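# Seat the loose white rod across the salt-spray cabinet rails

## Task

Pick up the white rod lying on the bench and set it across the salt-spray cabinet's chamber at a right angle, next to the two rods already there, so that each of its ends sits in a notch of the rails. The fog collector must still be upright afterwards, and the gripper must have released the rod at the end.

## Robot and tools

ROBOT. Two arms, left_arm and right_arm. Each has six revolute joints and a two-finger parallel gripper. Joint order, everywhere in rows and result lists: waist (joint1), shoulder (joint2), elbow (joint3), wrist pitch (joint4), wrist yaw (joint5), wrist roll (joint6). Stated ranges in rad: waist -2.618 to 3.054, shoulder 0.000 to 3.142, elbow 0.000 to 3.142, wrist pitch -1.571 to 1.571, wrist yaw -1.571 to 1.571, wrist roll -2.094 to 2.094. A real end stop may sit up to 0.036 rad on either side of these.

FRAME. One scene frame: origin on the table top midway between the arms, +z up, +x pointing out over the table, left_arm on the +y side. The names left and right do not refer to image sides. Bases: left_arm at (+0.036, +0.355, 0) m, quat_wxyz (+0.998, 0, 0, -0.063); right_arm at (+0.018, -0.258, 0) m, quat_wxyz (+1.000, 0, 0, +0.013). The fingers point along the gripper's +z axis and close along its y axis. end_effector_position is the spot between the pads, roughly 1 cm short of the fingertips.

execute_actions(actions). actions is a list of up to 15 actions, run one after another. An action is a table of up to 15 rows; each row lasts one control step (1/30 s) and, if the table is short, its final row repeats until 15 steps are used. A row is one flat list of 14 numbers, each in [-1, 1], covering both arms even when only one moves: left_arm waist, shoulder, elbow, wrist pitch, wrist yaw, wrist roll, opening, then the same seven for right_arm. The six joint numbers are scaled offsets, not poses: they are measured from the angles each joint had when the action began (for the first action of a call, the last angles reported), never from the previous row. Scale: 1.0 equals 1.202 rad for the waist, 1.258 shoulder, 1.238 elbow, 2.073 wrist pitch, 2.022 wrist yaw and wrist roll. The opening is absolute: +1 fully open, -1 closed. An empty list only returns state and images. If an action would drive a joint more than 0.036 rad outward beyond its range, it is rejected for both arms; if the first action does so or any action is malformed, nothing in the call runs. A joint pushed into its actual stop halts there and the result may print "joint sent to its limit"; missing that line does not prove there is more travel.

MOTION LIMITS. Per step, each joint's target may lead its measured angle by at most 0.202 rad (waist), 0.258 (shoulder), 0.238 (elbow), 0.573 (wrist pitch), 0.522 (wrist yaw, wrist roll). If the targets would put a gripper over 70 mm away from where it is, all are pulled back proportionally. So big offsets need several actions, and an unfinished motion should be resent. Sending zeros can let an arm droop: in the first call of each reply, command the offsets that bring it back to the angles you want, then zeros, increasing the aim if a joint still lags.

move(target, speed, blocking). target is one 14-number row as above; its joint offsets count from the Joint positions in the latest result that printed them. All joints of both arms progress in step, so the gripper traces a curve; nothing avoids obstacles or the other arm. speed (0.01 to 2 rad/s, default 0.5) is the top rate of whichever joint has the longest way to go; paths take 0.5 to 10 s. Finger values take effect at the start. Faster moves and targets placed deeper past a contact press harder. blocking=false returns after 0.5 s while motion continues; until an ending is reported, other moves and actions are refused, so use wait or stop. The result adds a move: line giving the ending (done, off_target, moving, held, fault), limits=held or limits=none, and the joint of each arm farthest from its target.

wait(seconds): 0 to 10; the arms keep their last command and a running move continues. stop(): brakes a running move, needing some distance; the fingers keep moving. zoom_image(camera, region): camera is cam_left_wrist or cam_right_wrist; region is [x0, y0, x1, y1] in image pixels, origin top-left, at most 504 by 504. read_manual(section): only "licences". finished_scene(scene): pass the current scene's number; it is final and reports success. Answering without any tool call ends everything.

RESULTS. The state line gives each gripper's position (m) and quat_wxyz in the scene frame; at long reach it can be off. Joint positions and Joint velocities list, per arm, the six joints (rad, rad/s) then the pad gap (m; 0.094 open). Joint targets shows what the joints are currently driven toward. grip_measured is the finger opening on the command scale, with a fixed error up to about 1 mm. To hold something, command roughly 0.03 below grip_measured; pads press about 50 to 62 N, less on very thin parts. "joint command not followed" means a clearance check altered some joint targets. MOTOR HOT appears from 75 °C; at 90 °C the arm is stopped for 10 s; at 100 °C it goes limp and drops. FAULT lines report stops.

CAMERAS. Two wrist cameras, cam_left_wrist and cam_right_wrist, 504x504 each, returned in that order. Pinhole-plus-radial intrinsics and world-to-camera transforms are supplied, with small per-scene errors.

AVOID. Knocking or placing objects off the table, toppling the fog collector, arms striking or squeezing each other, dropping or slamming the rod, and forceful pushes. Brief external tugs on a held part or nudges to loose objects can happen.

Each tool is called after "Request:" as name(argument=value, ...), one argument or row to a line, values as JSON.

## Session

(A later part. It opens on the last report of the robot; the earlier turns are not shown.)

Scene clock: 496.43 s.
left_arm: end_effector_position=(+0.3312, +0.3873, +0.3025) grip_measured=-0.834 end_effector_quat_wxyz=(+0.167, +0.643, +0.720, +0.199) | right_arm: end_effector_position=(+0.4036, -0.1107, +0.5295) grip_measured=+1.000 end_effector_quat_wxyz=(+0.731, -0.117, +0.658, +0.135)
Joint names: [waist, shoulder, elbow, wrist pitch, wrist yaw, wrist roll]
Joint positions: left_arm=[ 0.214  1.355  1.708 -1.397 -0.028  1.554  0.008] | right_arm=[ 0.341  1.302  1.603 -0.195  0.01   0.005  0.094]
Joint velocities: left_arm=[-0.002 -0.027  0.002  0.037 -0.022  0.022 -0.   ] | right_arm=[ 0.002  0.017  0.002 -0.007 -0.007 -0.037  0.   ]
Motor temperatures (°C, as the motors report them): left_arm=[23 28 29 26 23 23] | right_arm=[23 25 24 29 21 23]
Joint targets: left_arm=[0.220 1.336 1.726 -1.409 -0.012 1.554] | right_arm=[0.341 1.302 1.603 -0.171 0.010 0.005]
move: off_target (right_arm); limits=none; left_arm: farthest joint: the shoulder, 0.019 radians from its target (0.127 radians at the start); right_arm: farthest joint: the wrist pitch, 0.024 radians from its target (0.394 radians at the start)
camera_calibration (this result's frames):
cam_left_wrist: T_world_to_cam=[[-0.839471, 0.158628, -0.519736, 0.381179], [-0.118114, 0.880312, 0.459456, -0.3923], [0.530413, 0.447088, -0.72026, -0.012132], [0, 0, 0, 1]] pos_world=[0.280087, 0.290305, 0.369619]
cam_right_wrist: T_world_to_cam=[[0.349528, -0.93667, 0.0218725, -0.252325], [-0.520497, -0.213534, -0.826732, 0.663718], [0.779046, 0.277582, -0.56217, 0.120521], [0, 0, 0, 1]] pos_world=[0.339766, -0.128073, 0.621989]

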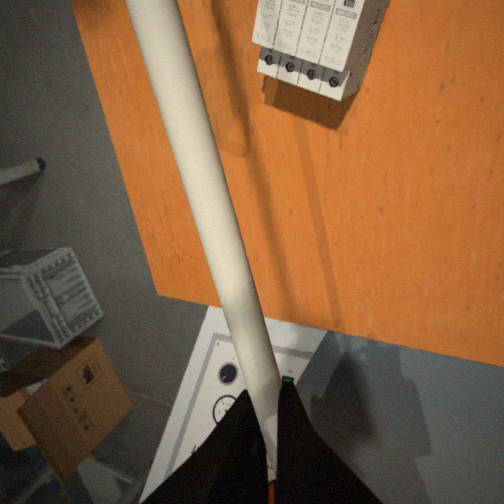

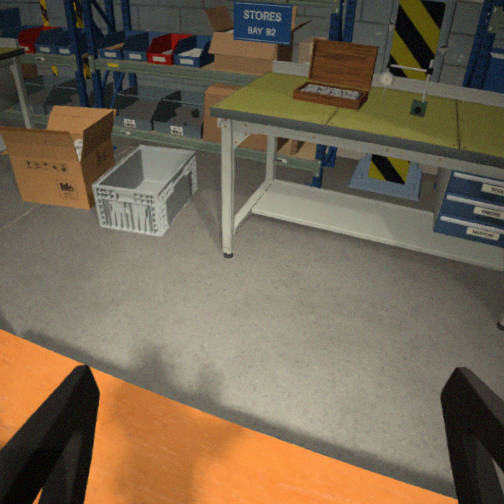

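Request:
move(
  target=[0.99,0.424,0.333,0.047,-0.069,-0.142,-0.87, 0.948,0,0,0,0,0,1],
  speed=0.6,
)

Scene clock: 512.43 s.
left_arm: end_effector_position=(+0.1299, +0.7849, +0.2584) grip_measured=-0.834 end_effector_quat_wxyz=(-0.014, -0.022, +0.970, +0.243) | right_arm: end_effector_position=(+0.0466, +0.1539, +0.5296) grip_measured=+1.000 end_effector_quat_wxyz=(+0.544, -0.452, +0.492, +0.507)
Joint names: [waist, shoulder, elbow, wrist pitch, wrist yaw, wrist roll]
Joint positions: left_arm=[ 1.409  1.885  2.09  -1.312 -0.169  1.279  0.008] | right_arm=[ 1.475  1.302  1.603 -0.194  0.009  0.005  0.094]
Joint velocities: left_arm=[ 0.012 -0.007  0.007 -0.066  0.066 -0.007 -0.   ] | right_arm=[-0.012  0.007 -0.007 -0.051 -0.037 -0.037  0.   ]
Motor temperatures (°C, as the motors report them): left_arm=[23 28 29 27 23 23] | right_arm=[23 25 24 30 21 23]
Joint targets: left_arm=[1.404 1.889 2.120 -1.300 -0.168 1.267] | right_arm=[1.480 1.302 1.603 -0.195 0.010 0.005]
move: off_target (left_arm); limits=none; left_arm: farthest joint: the elbow, 0.030 radians from its target (0.412 radians at the start); right_arm: farthest joint: the waist, 0.005 radians from its target (1.140 radians at the start)
camera_calibration (this result's frames):
cam_left_wrist: T_world_to_cam=[[-0.214303, -0.844458, -0.490883, 0.824903], [-0.887108, -0.042063, 0.459642, 0.0780653], [-0.408796, 0.533968, -0.740111, -0.0559804], [0, 0, 0, 1]] pos_world=[0.223147, 0.729771, 0.327617]
cam_right_wrist: T_world_to_cam=[[0.996718, -0.0779037, 0.0219905, -0.0420435], [-0.0256575, -0.561697, -0.826945, 0.565121], [0.0767741, 0.823667, -0.561852, 0.273754], [0, 0, 0, 1]] pos_world=[0.0353879, 0.0886685, 0.622058]

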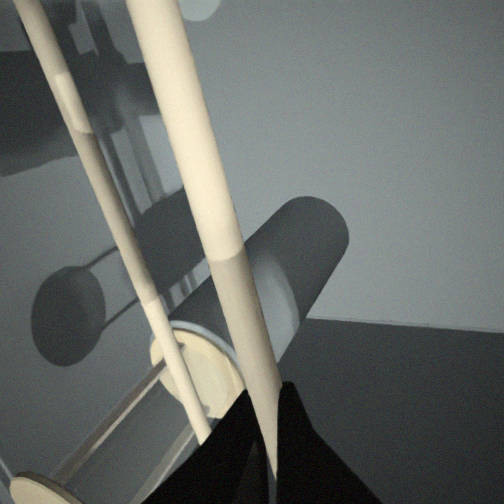

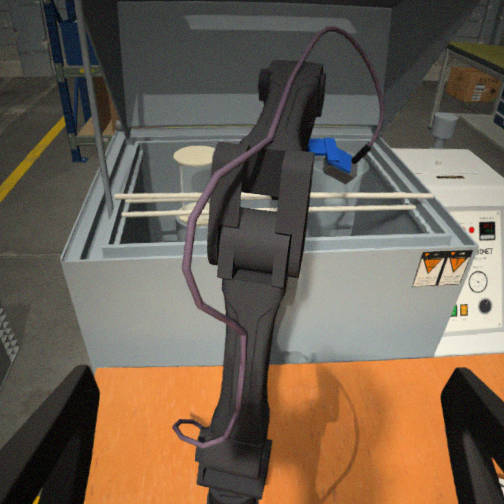

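Request:
zoom_image(
  camera="cam_right_wrist",
  region=[60, 130, 260, 270],
)

Request:
zoom_image(
  camera="cam_right_wrist",
  region=[300, 130, 500, 270],
)

Region (60, 130, 260, 270) of cam_right_wrist's 504x504 image, scaled by 2.520, with more detail than that image has; it fills the top 353 rows of this view, and the rest is white.

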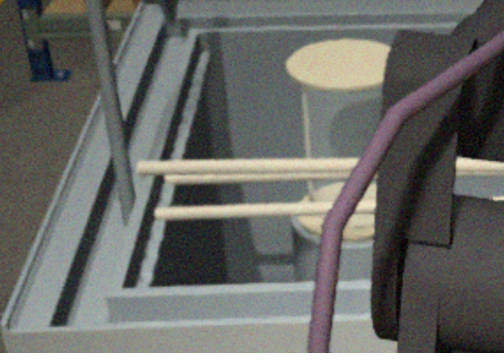

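Region (300, 130, 500, 270) of cam_right_wrist's 504x504 image, scaled by 2.520, with more detail than that image has; it fills the top 353 rows of this view, and the rest is white.

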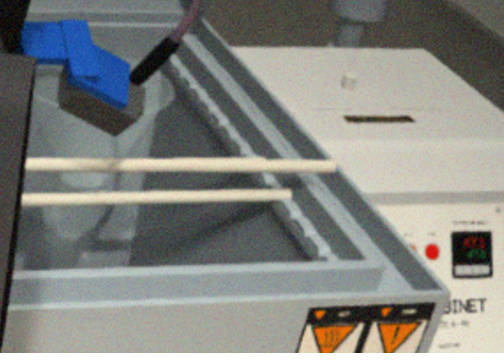

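Request:
move(
  target=[0.0075,-0.0715,-0.159,0.0675,0.0148,0,-0.87, 0,0,0,0,0,0,1],
  speed=0.25,
)

Scene clock: 599.10 s.
left_arm: end_effector_position=(+0.1311, +0.7806, +0.2296) grip_measured=-0.834 end_effector_quat_wxyz=(-0.009, -0.020, +0.971, +0.236) | right_arm: end_effector_position=(+0.0466, +0.1539, +0.5296) grip_measured=+1.000 end_effector_quat_wxyz=(+0.544, -0.452, +0.492, +0.507)
Joint names: [waist, shoulder, elbow, wrist pitch, wrist yaw, wrist roll]
Joint positions: left_arm=[ 1.409  1.829  1.9   -1.188 -0.156  1.279  0.008] | right_arm=[ 1.475  1.302  1.603 -0.194  0.009  0.005  0.094]
Joint velocities: left_arm=[ 0.007  0.002  0.012 -0.022 -0.051 -0.022 -0.001] | right_arm=[-0.002 -0.002 -0.002 -0.007 -0.037  0.022  0.   ]
Motor temperatures (°C, as the motors report them): left_arm=[23 32 31 28 23 23] | right_arm=[23 25 24 29 21 23]
Joint targets: left_arm=[1.418 1.795 1.893 -1.173 -0.140 1.280] | right_arm=[1.475 1.302 1.603 -0.194 0.009 0.005]
move: off_target (left_arm); limits=none; left_arm: farthest joint: the shoulder, 0.034 radians from its target (0.090 radians at the start); right_arm: farthest joint: the waist, 0.000 radians from its target (0.000 radians at the start)
camera_calibration (this result's frames):
cam_left_wrist: T_world_to_cam=[[-0.214769, -0.849707, -0.481532, 0.809412], [-0.8913, -0.0310652, 0.452348, 0.0857772], [-0.399322, 0.52634, -0.750672, -0.0673303], [0, 0, 0, 1]] pos_world=[0.223403, 0.725866, 0.300414]
cam_right_wrist: T_world_to_cam=[[0.996718, -0.0779037, 0.0219905, -0.0420435], [-0.0256575, -0.561697, -0.826945, 0.565121], [0.0767741, 0.823667, -0.561852, 0.273754], [0, 0, 0, 1]] pos_world=[0.0353879, 0.0886685, 0.622058]

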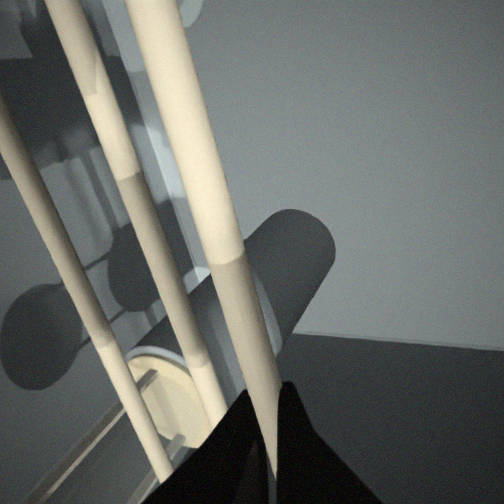

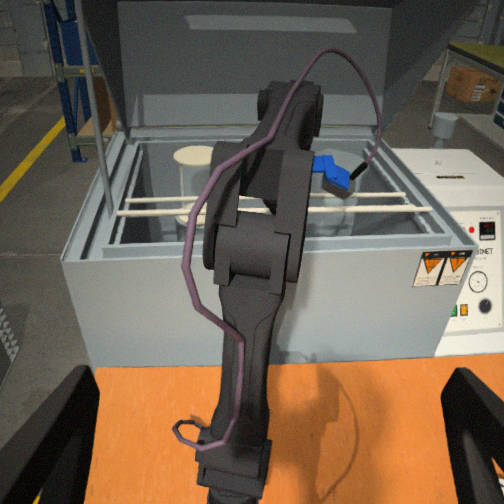

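Request:
zoom_image(
  camera="cam_right_wrist",
  region=[90, 170, 190, 250],
)

Request:
zoom_image(
  camera="cam_right_wrist",
  region=[370, 170, 470, 250],
)

Request:
zoom_image(
  camera="cam_left_wrist",
  region=[0, 0, 320, 420],
)

Region (90, 170, 190, 250) of cam_right_wrist's 504x504 image, scaled by 5.040, with more detail than that image has; it fills the top 403 rows of this view, and the rest is white.

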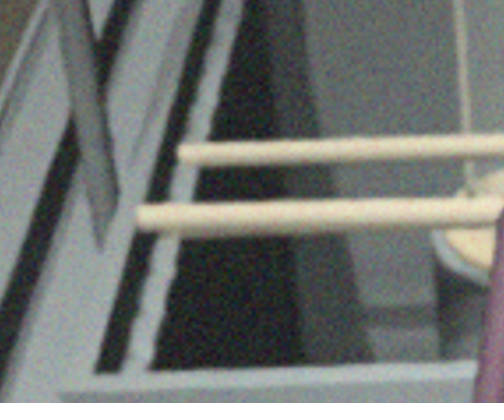

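Region (370, 170, 470, 250) of cam_right_wrist's 504x504 image, scaled by 5.040, with more detail than that image has; it fills the top 403 rows of this view, and the rest is white.

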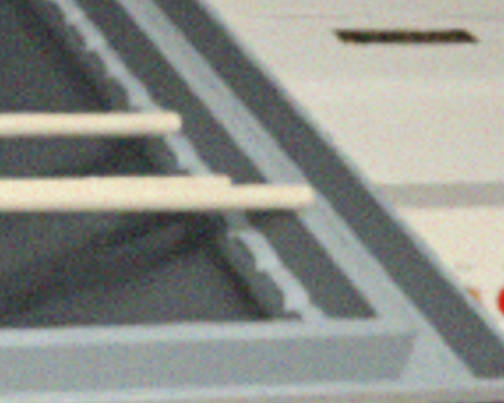

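Region (0, 0, 320, 420) of cam_left_wrist's 504x504 image, scaled by 1.200, with more detail than that image has; it fills the left 384 columns of this view, and the rest is white.

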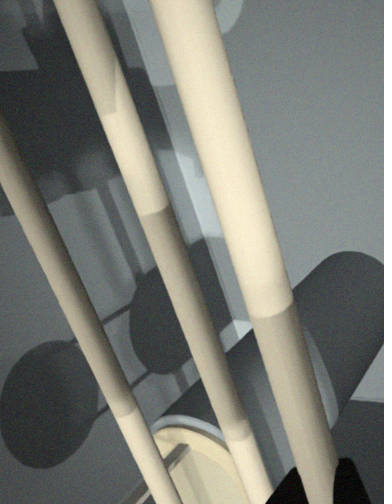

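Request:
zoom_image(
  camera="cam_left_wrist",
  region=[20, 0, 220, 100],
)

Request:
zoom_image(
  camera="cam_left_wrist",
  region=[80, 290, 280, 390],
)

Region (20, 0, 220, 100) of cam_left_wrist's 504x504 image, scaled by 2.520, with more detail than that image has.

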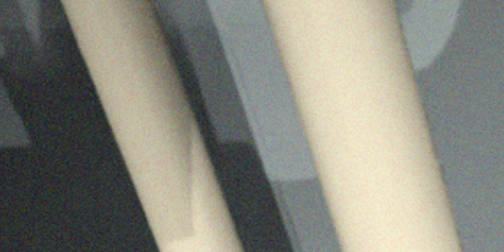

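Region (80, 290, 280, 390) of cam_left_wrist's 504x504 image, scaled by 2.520, with more detail than that image has.

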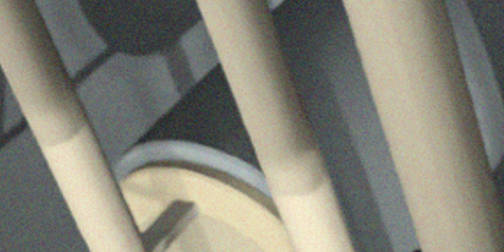

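Request:
move(
  target=[0.025,-0.0477,-0.0775,0.0386,0.0227,0.011,-0.87, 0,0,0,0,0,0,1],
  speed=0.15,
)

Scene clock: 720.23 s.
left_arm: end_effector_position=(+0.1266, +0.7795, +0.2161) grip_measured=-0.834 end_effector_quat_wxyz=(+0.002, -0.018, +0.972, +0.234) | right_arm: end_effector_position=(+0.0466, +0.1539, +0.5296) grip_measured=+1.000 end_effector_quat_wxyz=(+0.544, -0.452, +0.492, +0.507)
Joint names: [waist, shoulder, elbow, wrist pitch, wrist yaw, wrist roll]
Joint positions: left_arm=[ 1.432  1.801  1.81  -1.124 -0.122  1.299  0.008] | right_arm=[ 1.475  1.302  1.603 -0.194  0.009  0.005  0.094]
Joint velocities: left_arm=[-0.007 -0.007 -0.017 -0.095  0.051 -0.051 -0.001] | right_arm=[-0.012 -0.027  0.007 -0.051 -0.066 -0.051  0.   ]
Motor temperatures (°C, as the motors report them): left_arm=[23 39 29 29 23 23] | right_arm=[23 25 25 30 21 23]
Joint targets: left_arm=[1.439 1.769 1.804 -1.108 -0.110 1.301] | right_arm=[1.475 1.302 1.603 -0.194 0.009 0.005]
move: off_target (left_arm); limits=none; left_arm: farthest joint: the shoulder, 0.032 radians from its target (0.060 radians at the start); right_arm: farthest joint: the waist, 0.000 radians from its target (0.000 radians at the start)
camera_calibration (this result's frames):
cam_left_wrist: T_world_to_cam=[[-0.212791, -0.850176, -0.481581, 0.801121], [-0.900802, -0.0202395, 0.433759, 0.0846177], [-0.378518, 0.526109, -0.761533, -0.0787573], [0, 0, 0, 1]] pos_world=[0.216884, 0.724241, 0.289125]
cam_right_wrist: T_world_to_cam=[[0.996718, -0.0779037, 0.0219905, -0.0420435], [-0.0256575, -0.561697, -0.826945, 0.565121], [0.0767741, 0.823667, -0.561852, 0.273754], [0, 0, 0, 1]] pos_world=[0.0353879, 0.0886685, 0.622058]

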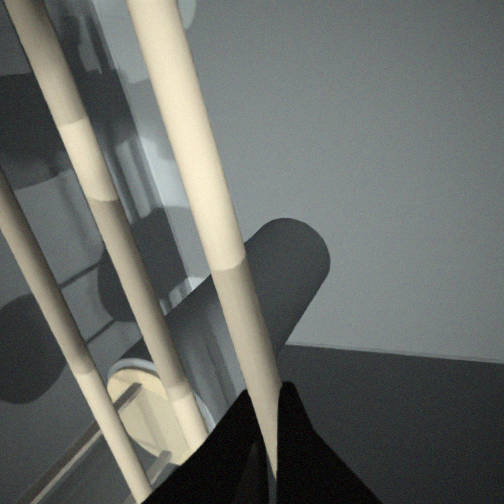

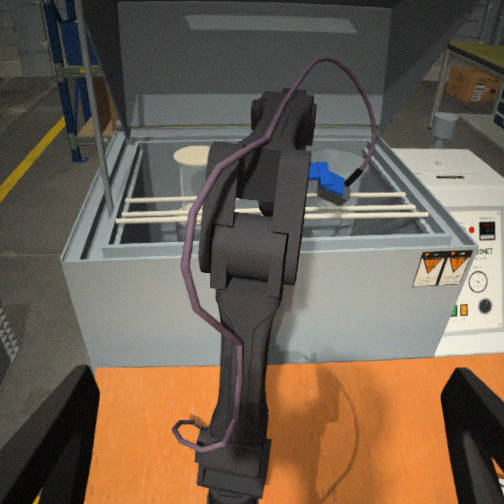

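Request:
zoom_image(
  camera="cam_right_wrist",
  region=[90, 170, 190, 250],
)

Request:
zoom_image(
  camera="cam_right_wrist",
  region=[370, 170, 470, 250],
)

Region (90, 170, 190, 250) of cam_right_wrist's 504x504 image, scaled by 5.040, with more detail than that image has; it fills the top 403 rows of this view, and the rest is white.

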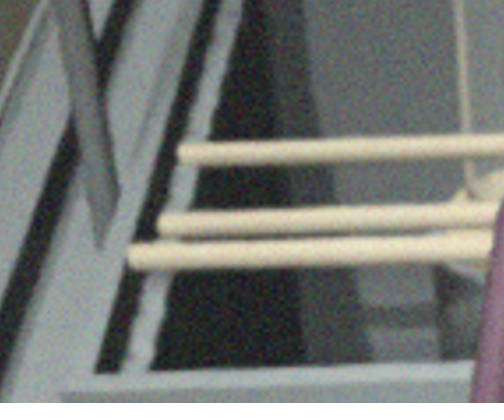

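Region (370, 170, 470, 250) of cam_right_wrist's 504x504 image, scaled by 5.040, with more detail than that image has; it fills the top 403 rows of this view, and the rest is white.

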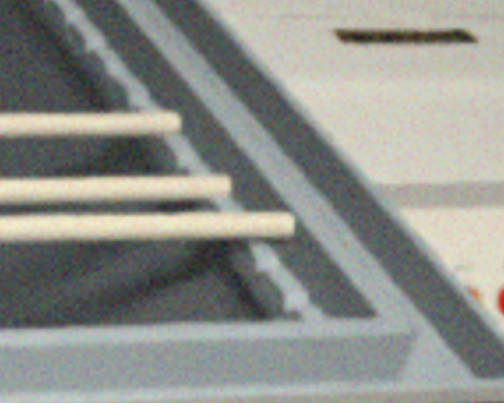

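Request:
zoom_image(
  camera="cam_left_wrist",
  region=[10, 250, 270, 350],
)

Request:
zoom_image(
  camera="cam_left_wrist",
  region=[0, 0, 260, 100],
)

Region (10, 250, 270, 350) of cam_left_wrist's 504x504 image, scaled by 1.938, with more detail than that image has; it fills the top 194 rows of this view, and the rest is white.

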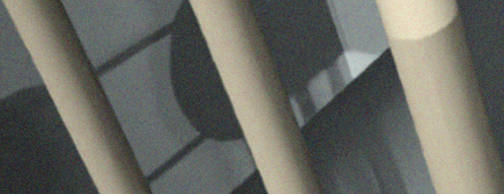

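Region (0, 0, 260, 100) of cam_left_wrist's 504x504 image, scaled by 1.938, with more detail than that image has; it fills the top 194 rows of this view, and the rest is white.

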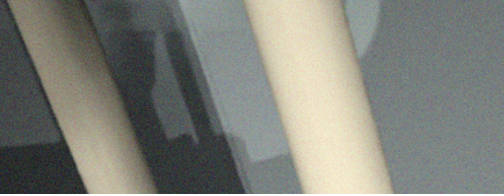

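Request:
move(
  target=[0.003,-0.0461,-0.0509,0.0227,0.0109,0,-0.87, 0,0,0,0,0,0,1],
  speed=0.1,
)

Scene clock: 764.23 s.
left_arm: end_effector_position=(+0.1262, +0.7748, +0.2102) grip_measured=-0.834 end_effector_quat_wxyz=(+0.005, -0.017, +0.972, +0.234) | right_arm: end_effector_position=(+0.0466, +0.1539, +0.5296) grip_measured=+1.000 end_effector_quat_wxyz=(+0.544, -0.452, +0.492, +0.507)
Joint names: [waist, shoulder, elbow, wrist pitch, wrist yaw, wrist roll]
Joint positions: left_arm=[ 1.432  1.775  1.754 -1.092 -0.118  1.299  0.008] | right_arm=[ 1.475  1.302  1.603 -0.194  0.009  0.005  0.094]
Joint velocities: left_arm=[ 0.012 -0.007  0.002 -0.051  0.007 -0.051 -0.001] | right_arm=[-0.007  0.017  0.002 -0.007 -0.066  0.051  0.   ]
Motor temperatures (°C, as the motors report them): left_arm=[23 40 29 29 23 23] | right_arm=[23 25 25 30 21 23]
Joint targets: left_arm=[1.436 1.743 1.748 -1.076 -0.100 1.299] | right_arm=[1.475 1.302 1.603 -0.194 0.009 0.005]
move: off_target (left_arm); limits=none; left_arm: farthest joint: the shoulder, 0.032 radians from its target (0.058 radians at the start); right_arm: farthest joint: the waist, 0.000 radians from its target (0.000 radians at the start)
camera_calibration (this result's frames):
cam_left_wrist: T_world_to_cam=[[-0.212778, -0.84948, -0.482813, 0.793933], [-0.902657, -0.0182831, 0.429973, 0.0862216], [-0.374081, 0.527304, -0.762899, -0.0821626], [0, 0, 0, 1]] pos_world=[0.216025, 0.719332, 0.283567]
cam_right_wrist: T_world_to_cam=[[0.996718, -0.0779037, 0.0219905, -0.0420435], [-0.0256575, -0.561697, -0.826945, 0.565121], [0.0767741, 0.823667, -0.561852, 0.273754], [0, 0, 0, 1]] pos_world=[0.0353879, 0.0886685, 0.622058]

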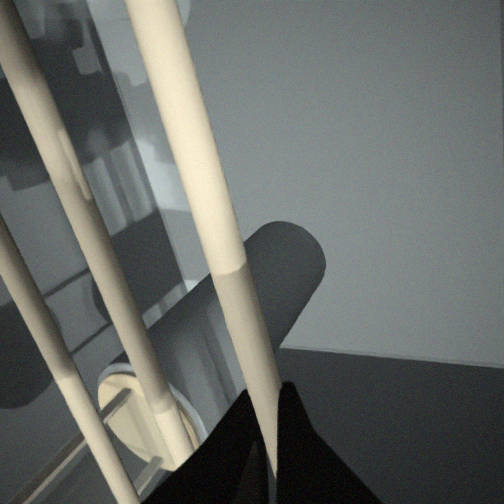

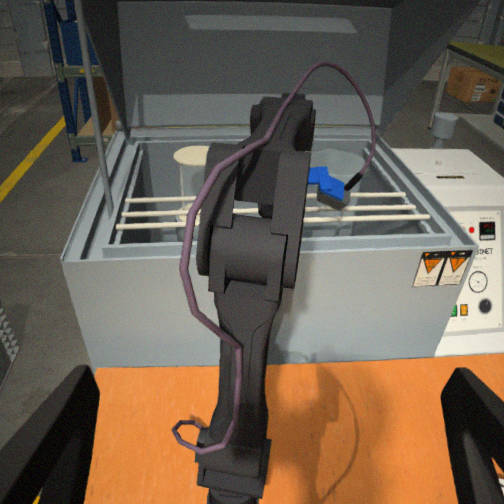

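Request:
execute_actions(
  actions=[],
)

Scene clock: 779.73 s.
left_arm: end_effector_position=(+0.1263, +0.7749, +0.2103) grip_measured=-0.834 end_effector_quat_wxyz=(+0.005, -0.017, +0.972, +0.234) | right_arm: end_effector_position=(+0.0466, +0.1539, +0.5296) grip_measured=+1.000 end_effector_quat_wxyz=(+0.544, -0.452, +0.492, +0.507)
Joint names: [waist, shoulder, elbow, wrist pitch, wrist yaw, wrist roll]
Joint positions: left_arm=[ 1.432  1.775  1.754 -1.091 -0.118  1.299  0.008] | right_arm=[ 1.475  1.302  1.603 -0.194  0.009  0.005  0.094]
Joint velocities: left_arm=[-0.012  0.032 -0.012  0.007  0.007  0.051 -0.   ] | right_arm=[-0.007  0.002 -0.002  0.066 -0.051  0.007  0.   ]
Motor temperatures (°C, as the motors report them): left_arm=[23 40 29 29 23 23] | right_arm=[23 25 25 30 21 23]
Joint targets: left_arm=[1.436 1.743 1.748 -1.076 -0.100 1.299] | right_arm=[1.475 1.302 1.603 -0.194 0.009 0.005]
camera_calibration (this result's frames):
cam_left_wrist: T_world_to_cam=[[-0.212714, -0.84931, -0.483142, 0.793955], [-0.902844, -0.0182506, 0.42958, 0.0863688], [-0.373664, 0.52758, -0.762912, -0.0824025], [0, 0, 0, 1]] pos_world=[0.216072, 0.719364, 0.283625]
cam_right_wrist: T_world_to_cam=[[0.996718, -0.0779037, 0.0219905, -0.0420435], [-0.0256575, -0.561697, -0.826945, 0.565121], [0.0767741, 0.823667, -0.561852, 0.273754], [0, 0, 0, 1]] pos_world=[0.0353879, 0.0886685, 0.622058]

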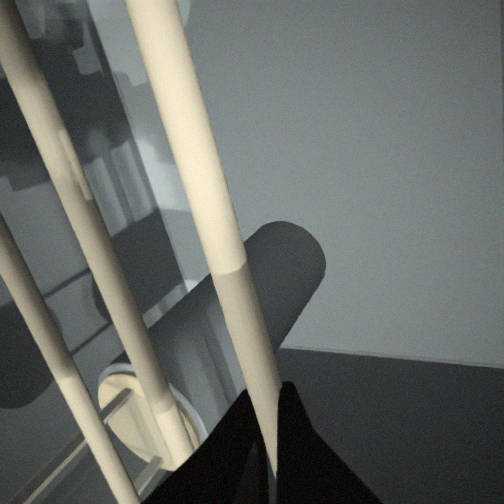

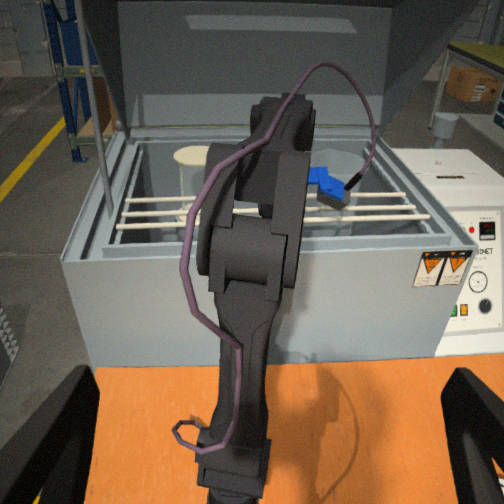

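Request:
zoom_image(
  camera="cam_right_wrist",
  region=[90, 170, 190, 250],
)

Request:
zoom_image(
  camera="cam_right_wrist",
  region=[370, 170, 470, 250],
)

Region (90, 170, 190, 250) of cam_right_wrist's 504x504 image, scaled by 5.040, with more detail than that image has; it fills the top 403 rows of this view, and the rest is white.

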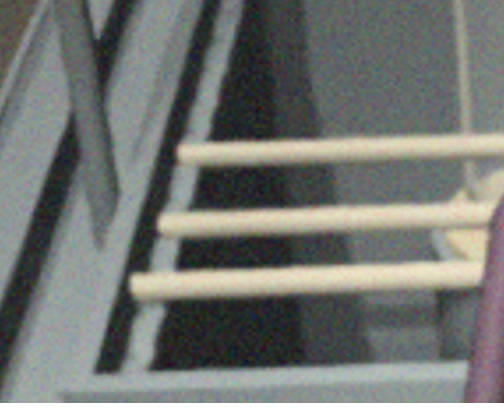

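Region (370, 170, 470, 250) of cam_right_wrist's 504x504 image, scaled by 5.040, with more detail than that image has; it fills the top 403 rows of this view, and the rest is white.

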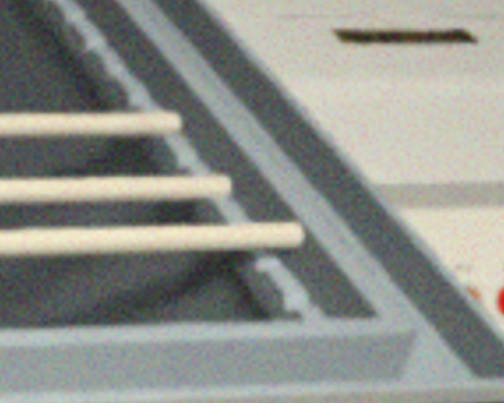

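Request:
move(
  target=[0.003,-0.0254,-0.025,0.0193,0.0089,0,-0.87, 0,0,0,0,0,0,1],
  speed=0.03,
)

Scene clock: 791.60 s.
left_arm: end_effector_position=(+0.1267, +0.7761, +0.2042) grip_measured=-0.834 end_effector_quat_wxyz=(+0.005, -0.017, +0.972, +0.234) | right_arm: end_effector_position=(+0.0466, +0.1539, +0.5296) grip_measured=+1.000 end_effector_quat_wxyz=(+0.544, -0.452, +0.492, +0.507)
Joint names: [waist, shoulder, elbow, wrist pitch, wrist yaw, wrist roll]
Joint positions: left_arm=[ 1.432  1.775  1.729 -1.067 -0.117  1.299  0.008] | right_arm=[ 1.475  1.302  1.603 -0.194  0.009  0.005  0.094]
Joint velocities: left_arm=[ 0.027 -0.027  0.002  0.037  0.051 -0.095  0.   ] | right_arm=[-0.012 -0.027  0.007  0.022 -0.007 -0.007  0.   ]
Motor temperatures (°C, as the motors report them): left_arm=[23 40 29 29 23 23] | right_arm=[23 25 25 30 21 23]
Joint targets: left_arm=[1.436 1.743 1.722 -1.051 -0.099 1.299] | right_arm=[1.475 1.302 1.603 -0.194 0.009 0.005]
move: off_target (left_arm); limits=none; left_arm: farthest joint: the shoulder, 0.032 radians from its target (0.032 radians at the start); right_arm: farthest joint: the waist, 0.000 radians from its target (0.000 radians at the start)
camera_calibration (this result's frames):
cam_left_wrist: T_world_to_cam=[[-0.212698, -0.849317, -0.483136, 0.792152], [-0.902989, -0.0180598, 0.429284, 0.0892714], [-0.373323, 0.527575, -0.763083, -0.0874993], [0, 0, 0, 1]] pos_world=[0.216435, 0.720562, 0.277625]
cam_right_wrist: T_world_to_cam=[[0.996718, -0.0779037, 0.0219905, -0.0420435], [-0.0256575, -0.561697, -0.826945, 0.565121], [0.0767741, 0.823667, -0.561852, 0.273754], [0, 0, 0, 1]] pos_world=[0.0353879, 0.0886685, 0.622058]

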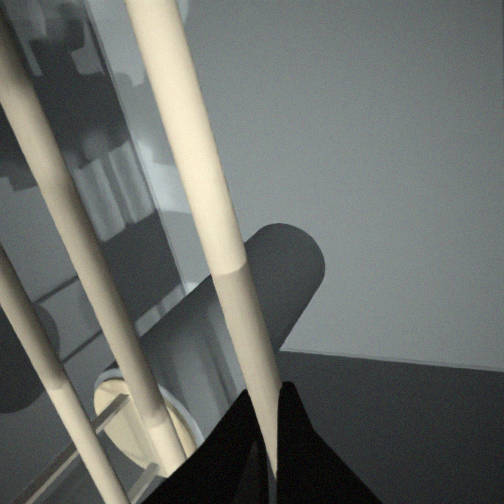

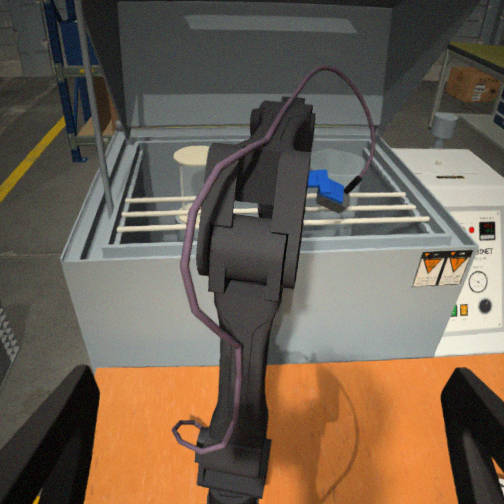

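Request:
zoom_image(
  camera="cam_right_wrist",
  region=[90, 170, 190, 250],
)

Request:
zoom_image(
  camera="cam_right_wrist",
  region=[370, 170, 470, 250],
)

Region (90, 170, 190, 250) of cam_right_wrist's 504x504 image, scaled by 5.040, with more detail than that image has; it fills the top 403 rows of this view, and the rest is white.

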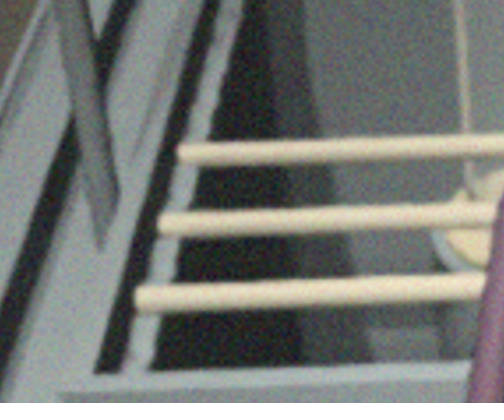

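Region (370, 170, 470, 250) of cam_right_wrist's 504x504 image, scaled by 5.040, with more detail than that image has; it fills the top 403 rows of this view, and the rest is white.

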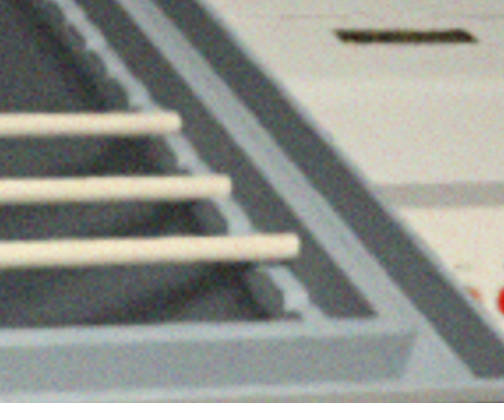

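Request:
zoom_image(
  camera="cam_right_wrist",
  region=[400, 190, 450, 240],
)

Request:
zoom_image(
  camera="cam_right_wrist",
  region=[100, 190, 150, 240],
)

Region (400, 190, 450, 240) of cam_right_wrist's 504x504 image, scaled by 10.080, with more detail than that image has.

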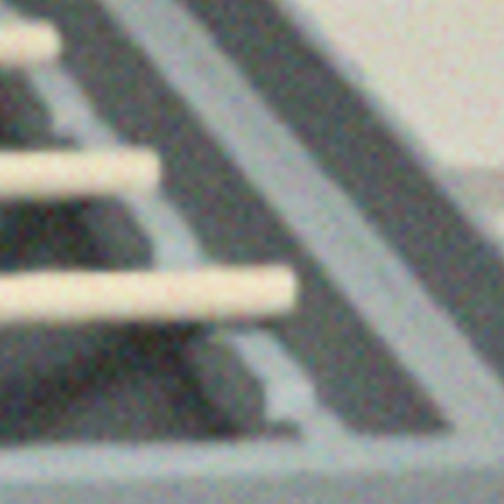

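Region (100, 190, 150, 240) of cam_right_wrist's 504x504 image, scaled by 10.080, with more detail than that image has.

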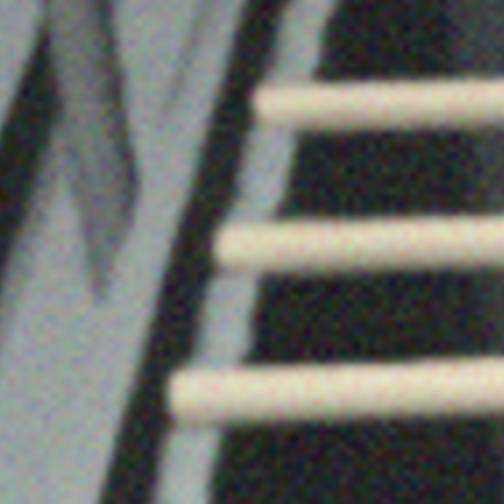

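Request:
move(
  target=[0.003,-0.0254,-0.017,0.0145,0.0089,0,-0.87, 0,0,0,0,0,0,1],
  speed=0.03,
)

Request:
zoom_image(
  camera="cam_right_wrist",
  region=[400, 190, 450, 240],
)

Request:
zoom_image(
  camera="cam_right_wrist",
  region=[100, 190, 150, 240],
)

Scene clock: 835.63 s.
left_arm: end_effector_position=(+0.1269, +0.7768, +0.2009) grip_measured=-0.834 end_effector_quat_wxyz=(+0.005, -0.016, +0.972, +0.234) | right_arm: end_effector_position=(+0.0466, +0.1539, +0.5296) grip_measured=+1.000 end_effector_quat_wxyz=(+0.544, -0.452, +0.492, +0.507)
Joint names: [waist, shoulder, elbow, wrist pitch, wrist yaw, wrist roll]
Joint positions: left_arm=[ 1.432  1.775  1.715 -1.053 -0.117  1.3    0.008] | right_arm=[ 1.475  1.302  1.603 -0.194  0.009  0.005  0.094]
Joint velocities: left_arm=[-0.027  0.007 -0.017  0.022 -0.037 -0.051  0.001] | right_arm=[ 0.002  0.007  0.007  0.007 -0.022 -0.022  0.   ]
Motor temperatures (°C, as the motors report them): left_arm=[23 41 29 30 23 23] | right_arm=[23 25 25 30 21 23]
Joint targets: left_arm=[1.436 1.743 1.708 -1.037 -0.099 1.300] | right_arm=[1.475 1.302 1.603 -0.194 0.009 0.005]
move: off_target (left_arm); limits=none; left_arm: farthest joint: the shoulder, 0.032 radians from its target (0.032 radians at the start); right_arm: farthest joint: the waist, 0.000 radians from its target (0.000 radians at the start)
camera_calibration (this result's frames):
cam_left_wrist: T_world_to_cam=[[-0.213767, -0.84892, -0.483361, 0.791041], [-0.902826, -0.0172988, 0.429657, 0.0902125], [-0.373107, 0.528238, -0.76273, -0.0909789], [0, 0, 0, 1]] pos_world=[0.2166, 0.72115, 0.274206]
cam_right_wrist: T_world_to_cam=[[0.996718, -0.0779037, 0.0219905, -0.0420435], [-0.0256575, -0.561697, -0.826945, 0.565121], [0.0767741, 0.823667, -0.561852, 0.273754], [0, 0, 0, 1]] pos_world=[0.0353879, 0.0886685, 0.622058]

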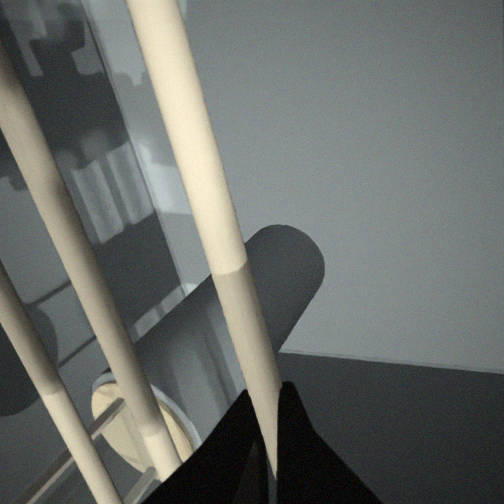

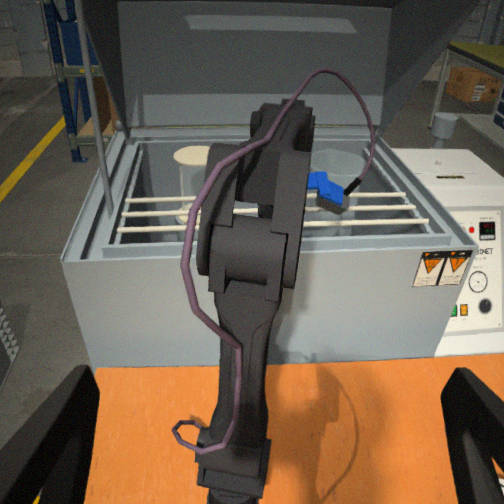

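Region (400, 190, 450, 240) of cam_right_wrist's 504x504 image, scaled by 10.080, with more detail than that image has.

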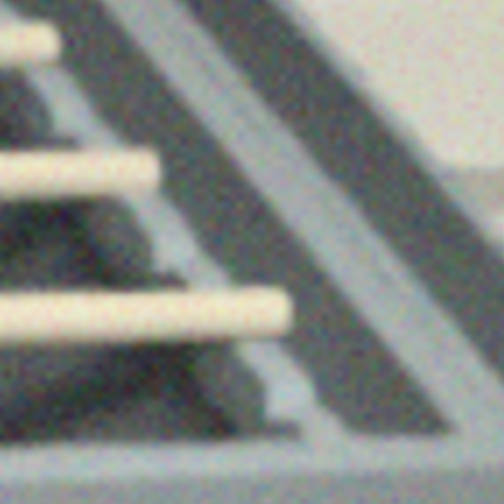

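Region (100, 190, 150, 240) of cam_right_wrist's 504x504 image, scaled by 10.080, with more detail than that image has.

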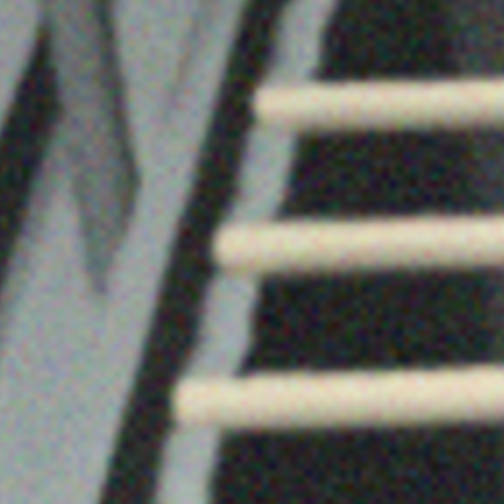

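Request:
move(
  target=[0.0085,-0.0254,-0.0057,0.0077,0.0089,0,-0.87, 0,0,0,0,0,0,1],
  speed=0.03,
)

Request:
zoom_image(
  camera="cam_right_wrist",
  region=[400, 190, 450, 240],
)

Request:
zoom_image(
  camera="cam_right_wrist",
  region=[100, 190, 150, 240],
)

Scene clock: 853.97 s.
left_arm: end_effector_position=(+0.1269, +0.7768, +0.2009) grip_measured=-0.834 end_effector_quat_wxyz=(+0.005, -0.016, +0.972, +0.234) | right_arm: end_effector_position=(+0.0466, +0.1539, +0.5296) grip_measured=+1.000 end_effector_quat_wxyz=(+0.544, -0.452, +0.492, +0.507)
Joint names: [waist, shoulder, elbow, wrist pitch, wrist yaw, wrist roll]
Joint positions: left_arm=[ 1.432  1.775  1.715 -1.053 -0.117  1.3    0.008] | right_arm=[ 1.475  1.302  1.603 -0.194  0.009  0.005  0.094]
Joint velocities: left_arm=[-0.042 -0.002 -0.022  0.022 -0.037 -0.022 -0.001] | right_arm=[-0.002 -0.022  0.002 -0.007 -0.007 -0.081  0.   ]
Motor temperatures (°C, as the motors report them): left_arm=[23 41 30 30 23 23] | right_arm=[23 25 25 30 21 23]
Joint targets: left_arm=[1.443 1.743 1.708 -1.037 -0.099 1.300] | right_arm=[1.475 1.302 1.603 -0.194 0.009 0.005]
move: off_target (left_arm); limits=none; left_arm: farthest joint: the shoulder, 0.032 radians from its target (0.032 radians at the start); right_arm: farthest joint: the waist, 0.000 radians from its target (0.000 radians at the start)
camera_calibration (this result's frames):
cam_left_wrist: T_world_to_cam=[[-0.213767, -0.84892, -0.483361, 0.791041], [-0.902826, -0.0172988, 0.429657, 0.0902125], [-0.373107, 0.528238, -0.76273, -0.0909789], [0, 0, 0, 1]] pos_world=[0.2166, 0.72115, 0.274206]
cam_right_wrist: T_world_to_cam=[[0.996718, -0.0779037, 0.0219905, -0.0420435], [-0.0256575, -0.561697, -0.826945, 0.565121], [0.0767741, 0.823667, -0.561852, 0.273754], [0, 0, 0, 1]] pos_world=[0.0353879, 0.0886685, 0.622058]

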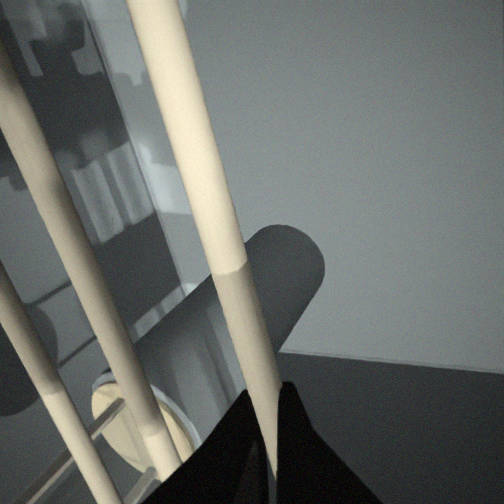

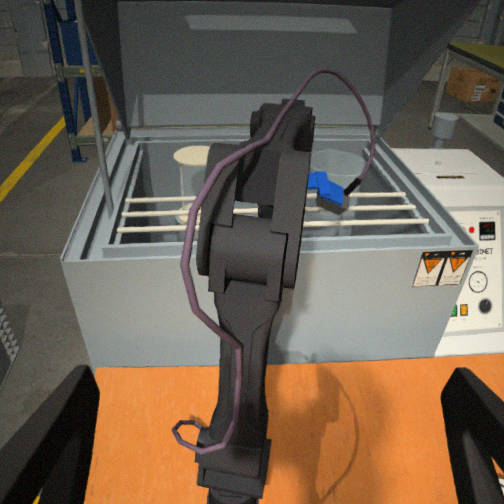

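Region (400, 190, 450, 240) of cam_right_wrist's 504x504 image, scaled by 10.080, with more detail than that image has.

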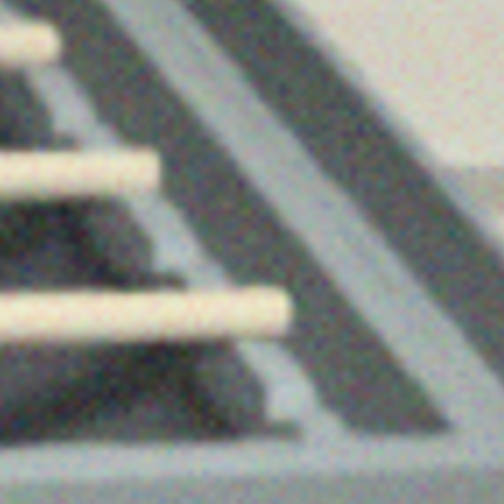

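Region (100, 190, 150, 240) of cam_right_wrist's 504x504 image, scaled by 10.080, with more detail than that image has.

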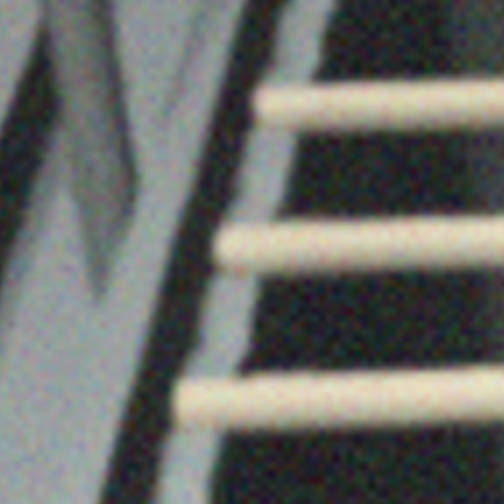

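Request:
move(
  target=[0.0166,-0.0254,-0.0057,0.0077,0.0089,0,-0.87, 0,0,0,0,0,0,1],
  speed=0.03,
)

Request:
zoom_image(
  camera="cam_right_wrist",
  region=[400, 190, 450, 240],
)

Request:
zoom_image(
  camera="cam_right_wrist",
  region=[100, 190, 150, 240],
)

Scene clock: 860.37 s.
left_arm: end_effector_position=(+0.1250, +0.7782, +0.2012) grip_measured=-0.834 end_effector_quat_wxyz=(+0.008, -0.019, +0.972, +0.235) | right_arm: end_effector_position=(+0.0466, +0.1539, +0.5296) grip_measured=+1.000 end_effector_quat_wxyz=(+0.544, -0.452, +0.492, +0.507)
Joint names: [waist, shoulder, elbow, wrist pitch, wrist yaw, wrist roll]
Joint positions: left_arm=[ 1.441  1.775  1.715 -1.048 -0.109  1.302  0.008] | right_arm=[ 1.475  1.302  1.603 -0.194  0.009  0.005  0.094]
Joint velocities: left_arm=[ 0.007 -0.002 -0.002 -0.037  0.007 -0.007  0.001] | right_arm=[-0.012  0.002  0.032 -0.007 -0.051 -0.066  0.   ]
Motor temperatures (°C, as the motors report them): left_arm=[23 41 30 30 23 23] | right_arm=[23 25 25 30 21 23]
Joint targets: left_arm=[1.452 1.743 1.708 -1.037 -0.099 1.300] | right_arm=[1.475 1.302 1.603 -0.194 0.009 0.005]
move: off_target (left_arm); limits=none; left_arm: farthest joint: the shoulder, 0.032 radians from its target (0.032 radians at the start); right_arm: farthest joint: the waist, 0.000 radians from its target (0.000 radians at the start)
camera_calibration (this result's frames):
cam_left_wrist: T_world_to_cam=[[-0.206853, -0.848466, -0.487152, 0.791581], [-0.905985, -0.0218458, 0.422746, 0.0936963], [-0.369327, 0.528799, -0.764179, -0.0927928], [0, 0, 0, 1]] pos_world=[0.214358, 0.722745, 0.2751]
cam_right_wrist: T_world_to_cam=[[0.996718, -0.0779037, 0.0219905, -0.0420435], [-0.0256575, -0.561697, -0.826945, 0.565121], [0.0767741, 0.823667, -0.561852, 0.273754], [0, 0, 0, 1]] pos_world=[0.0353879, 0.0886685, 0.622058]

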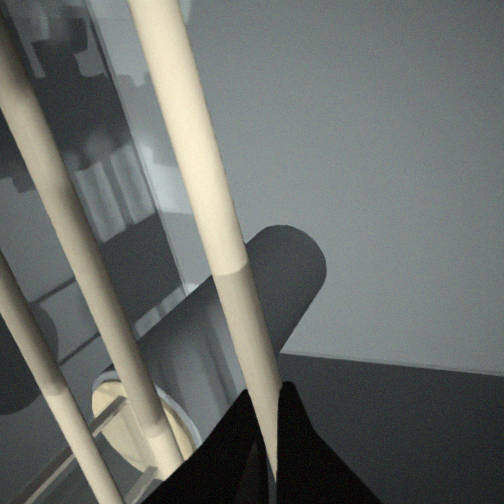

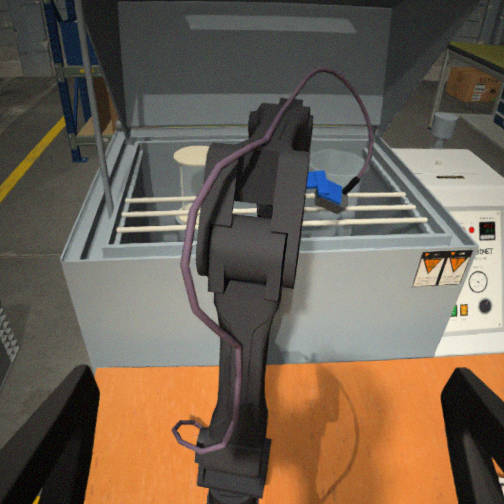

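Region (400, 190, 450, 240) of cam_right_wrist's 504x504 image, scaled by 10.080, with more detail than that image has.

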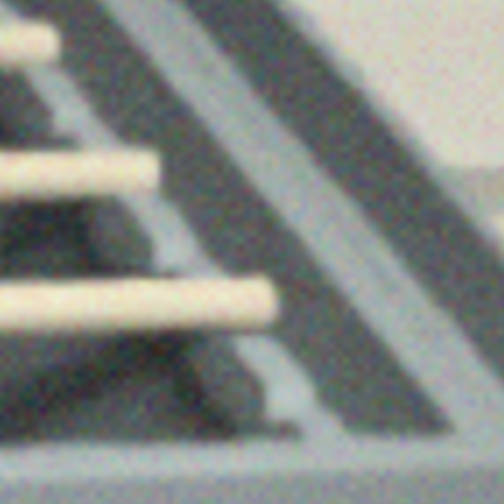

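Region (100, 190, 150, 240) of cam_right_wrist's 504x504 image, scaled by 10.080, with more detail than that image has.

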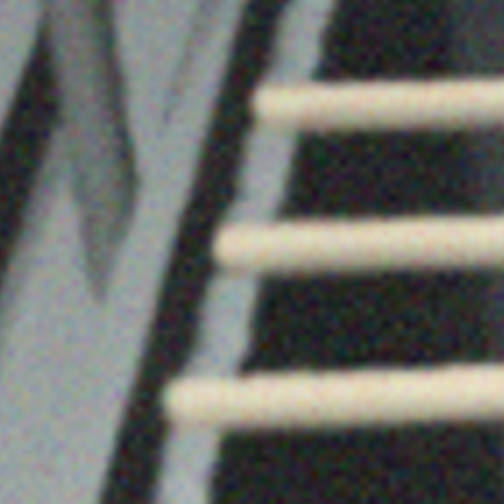

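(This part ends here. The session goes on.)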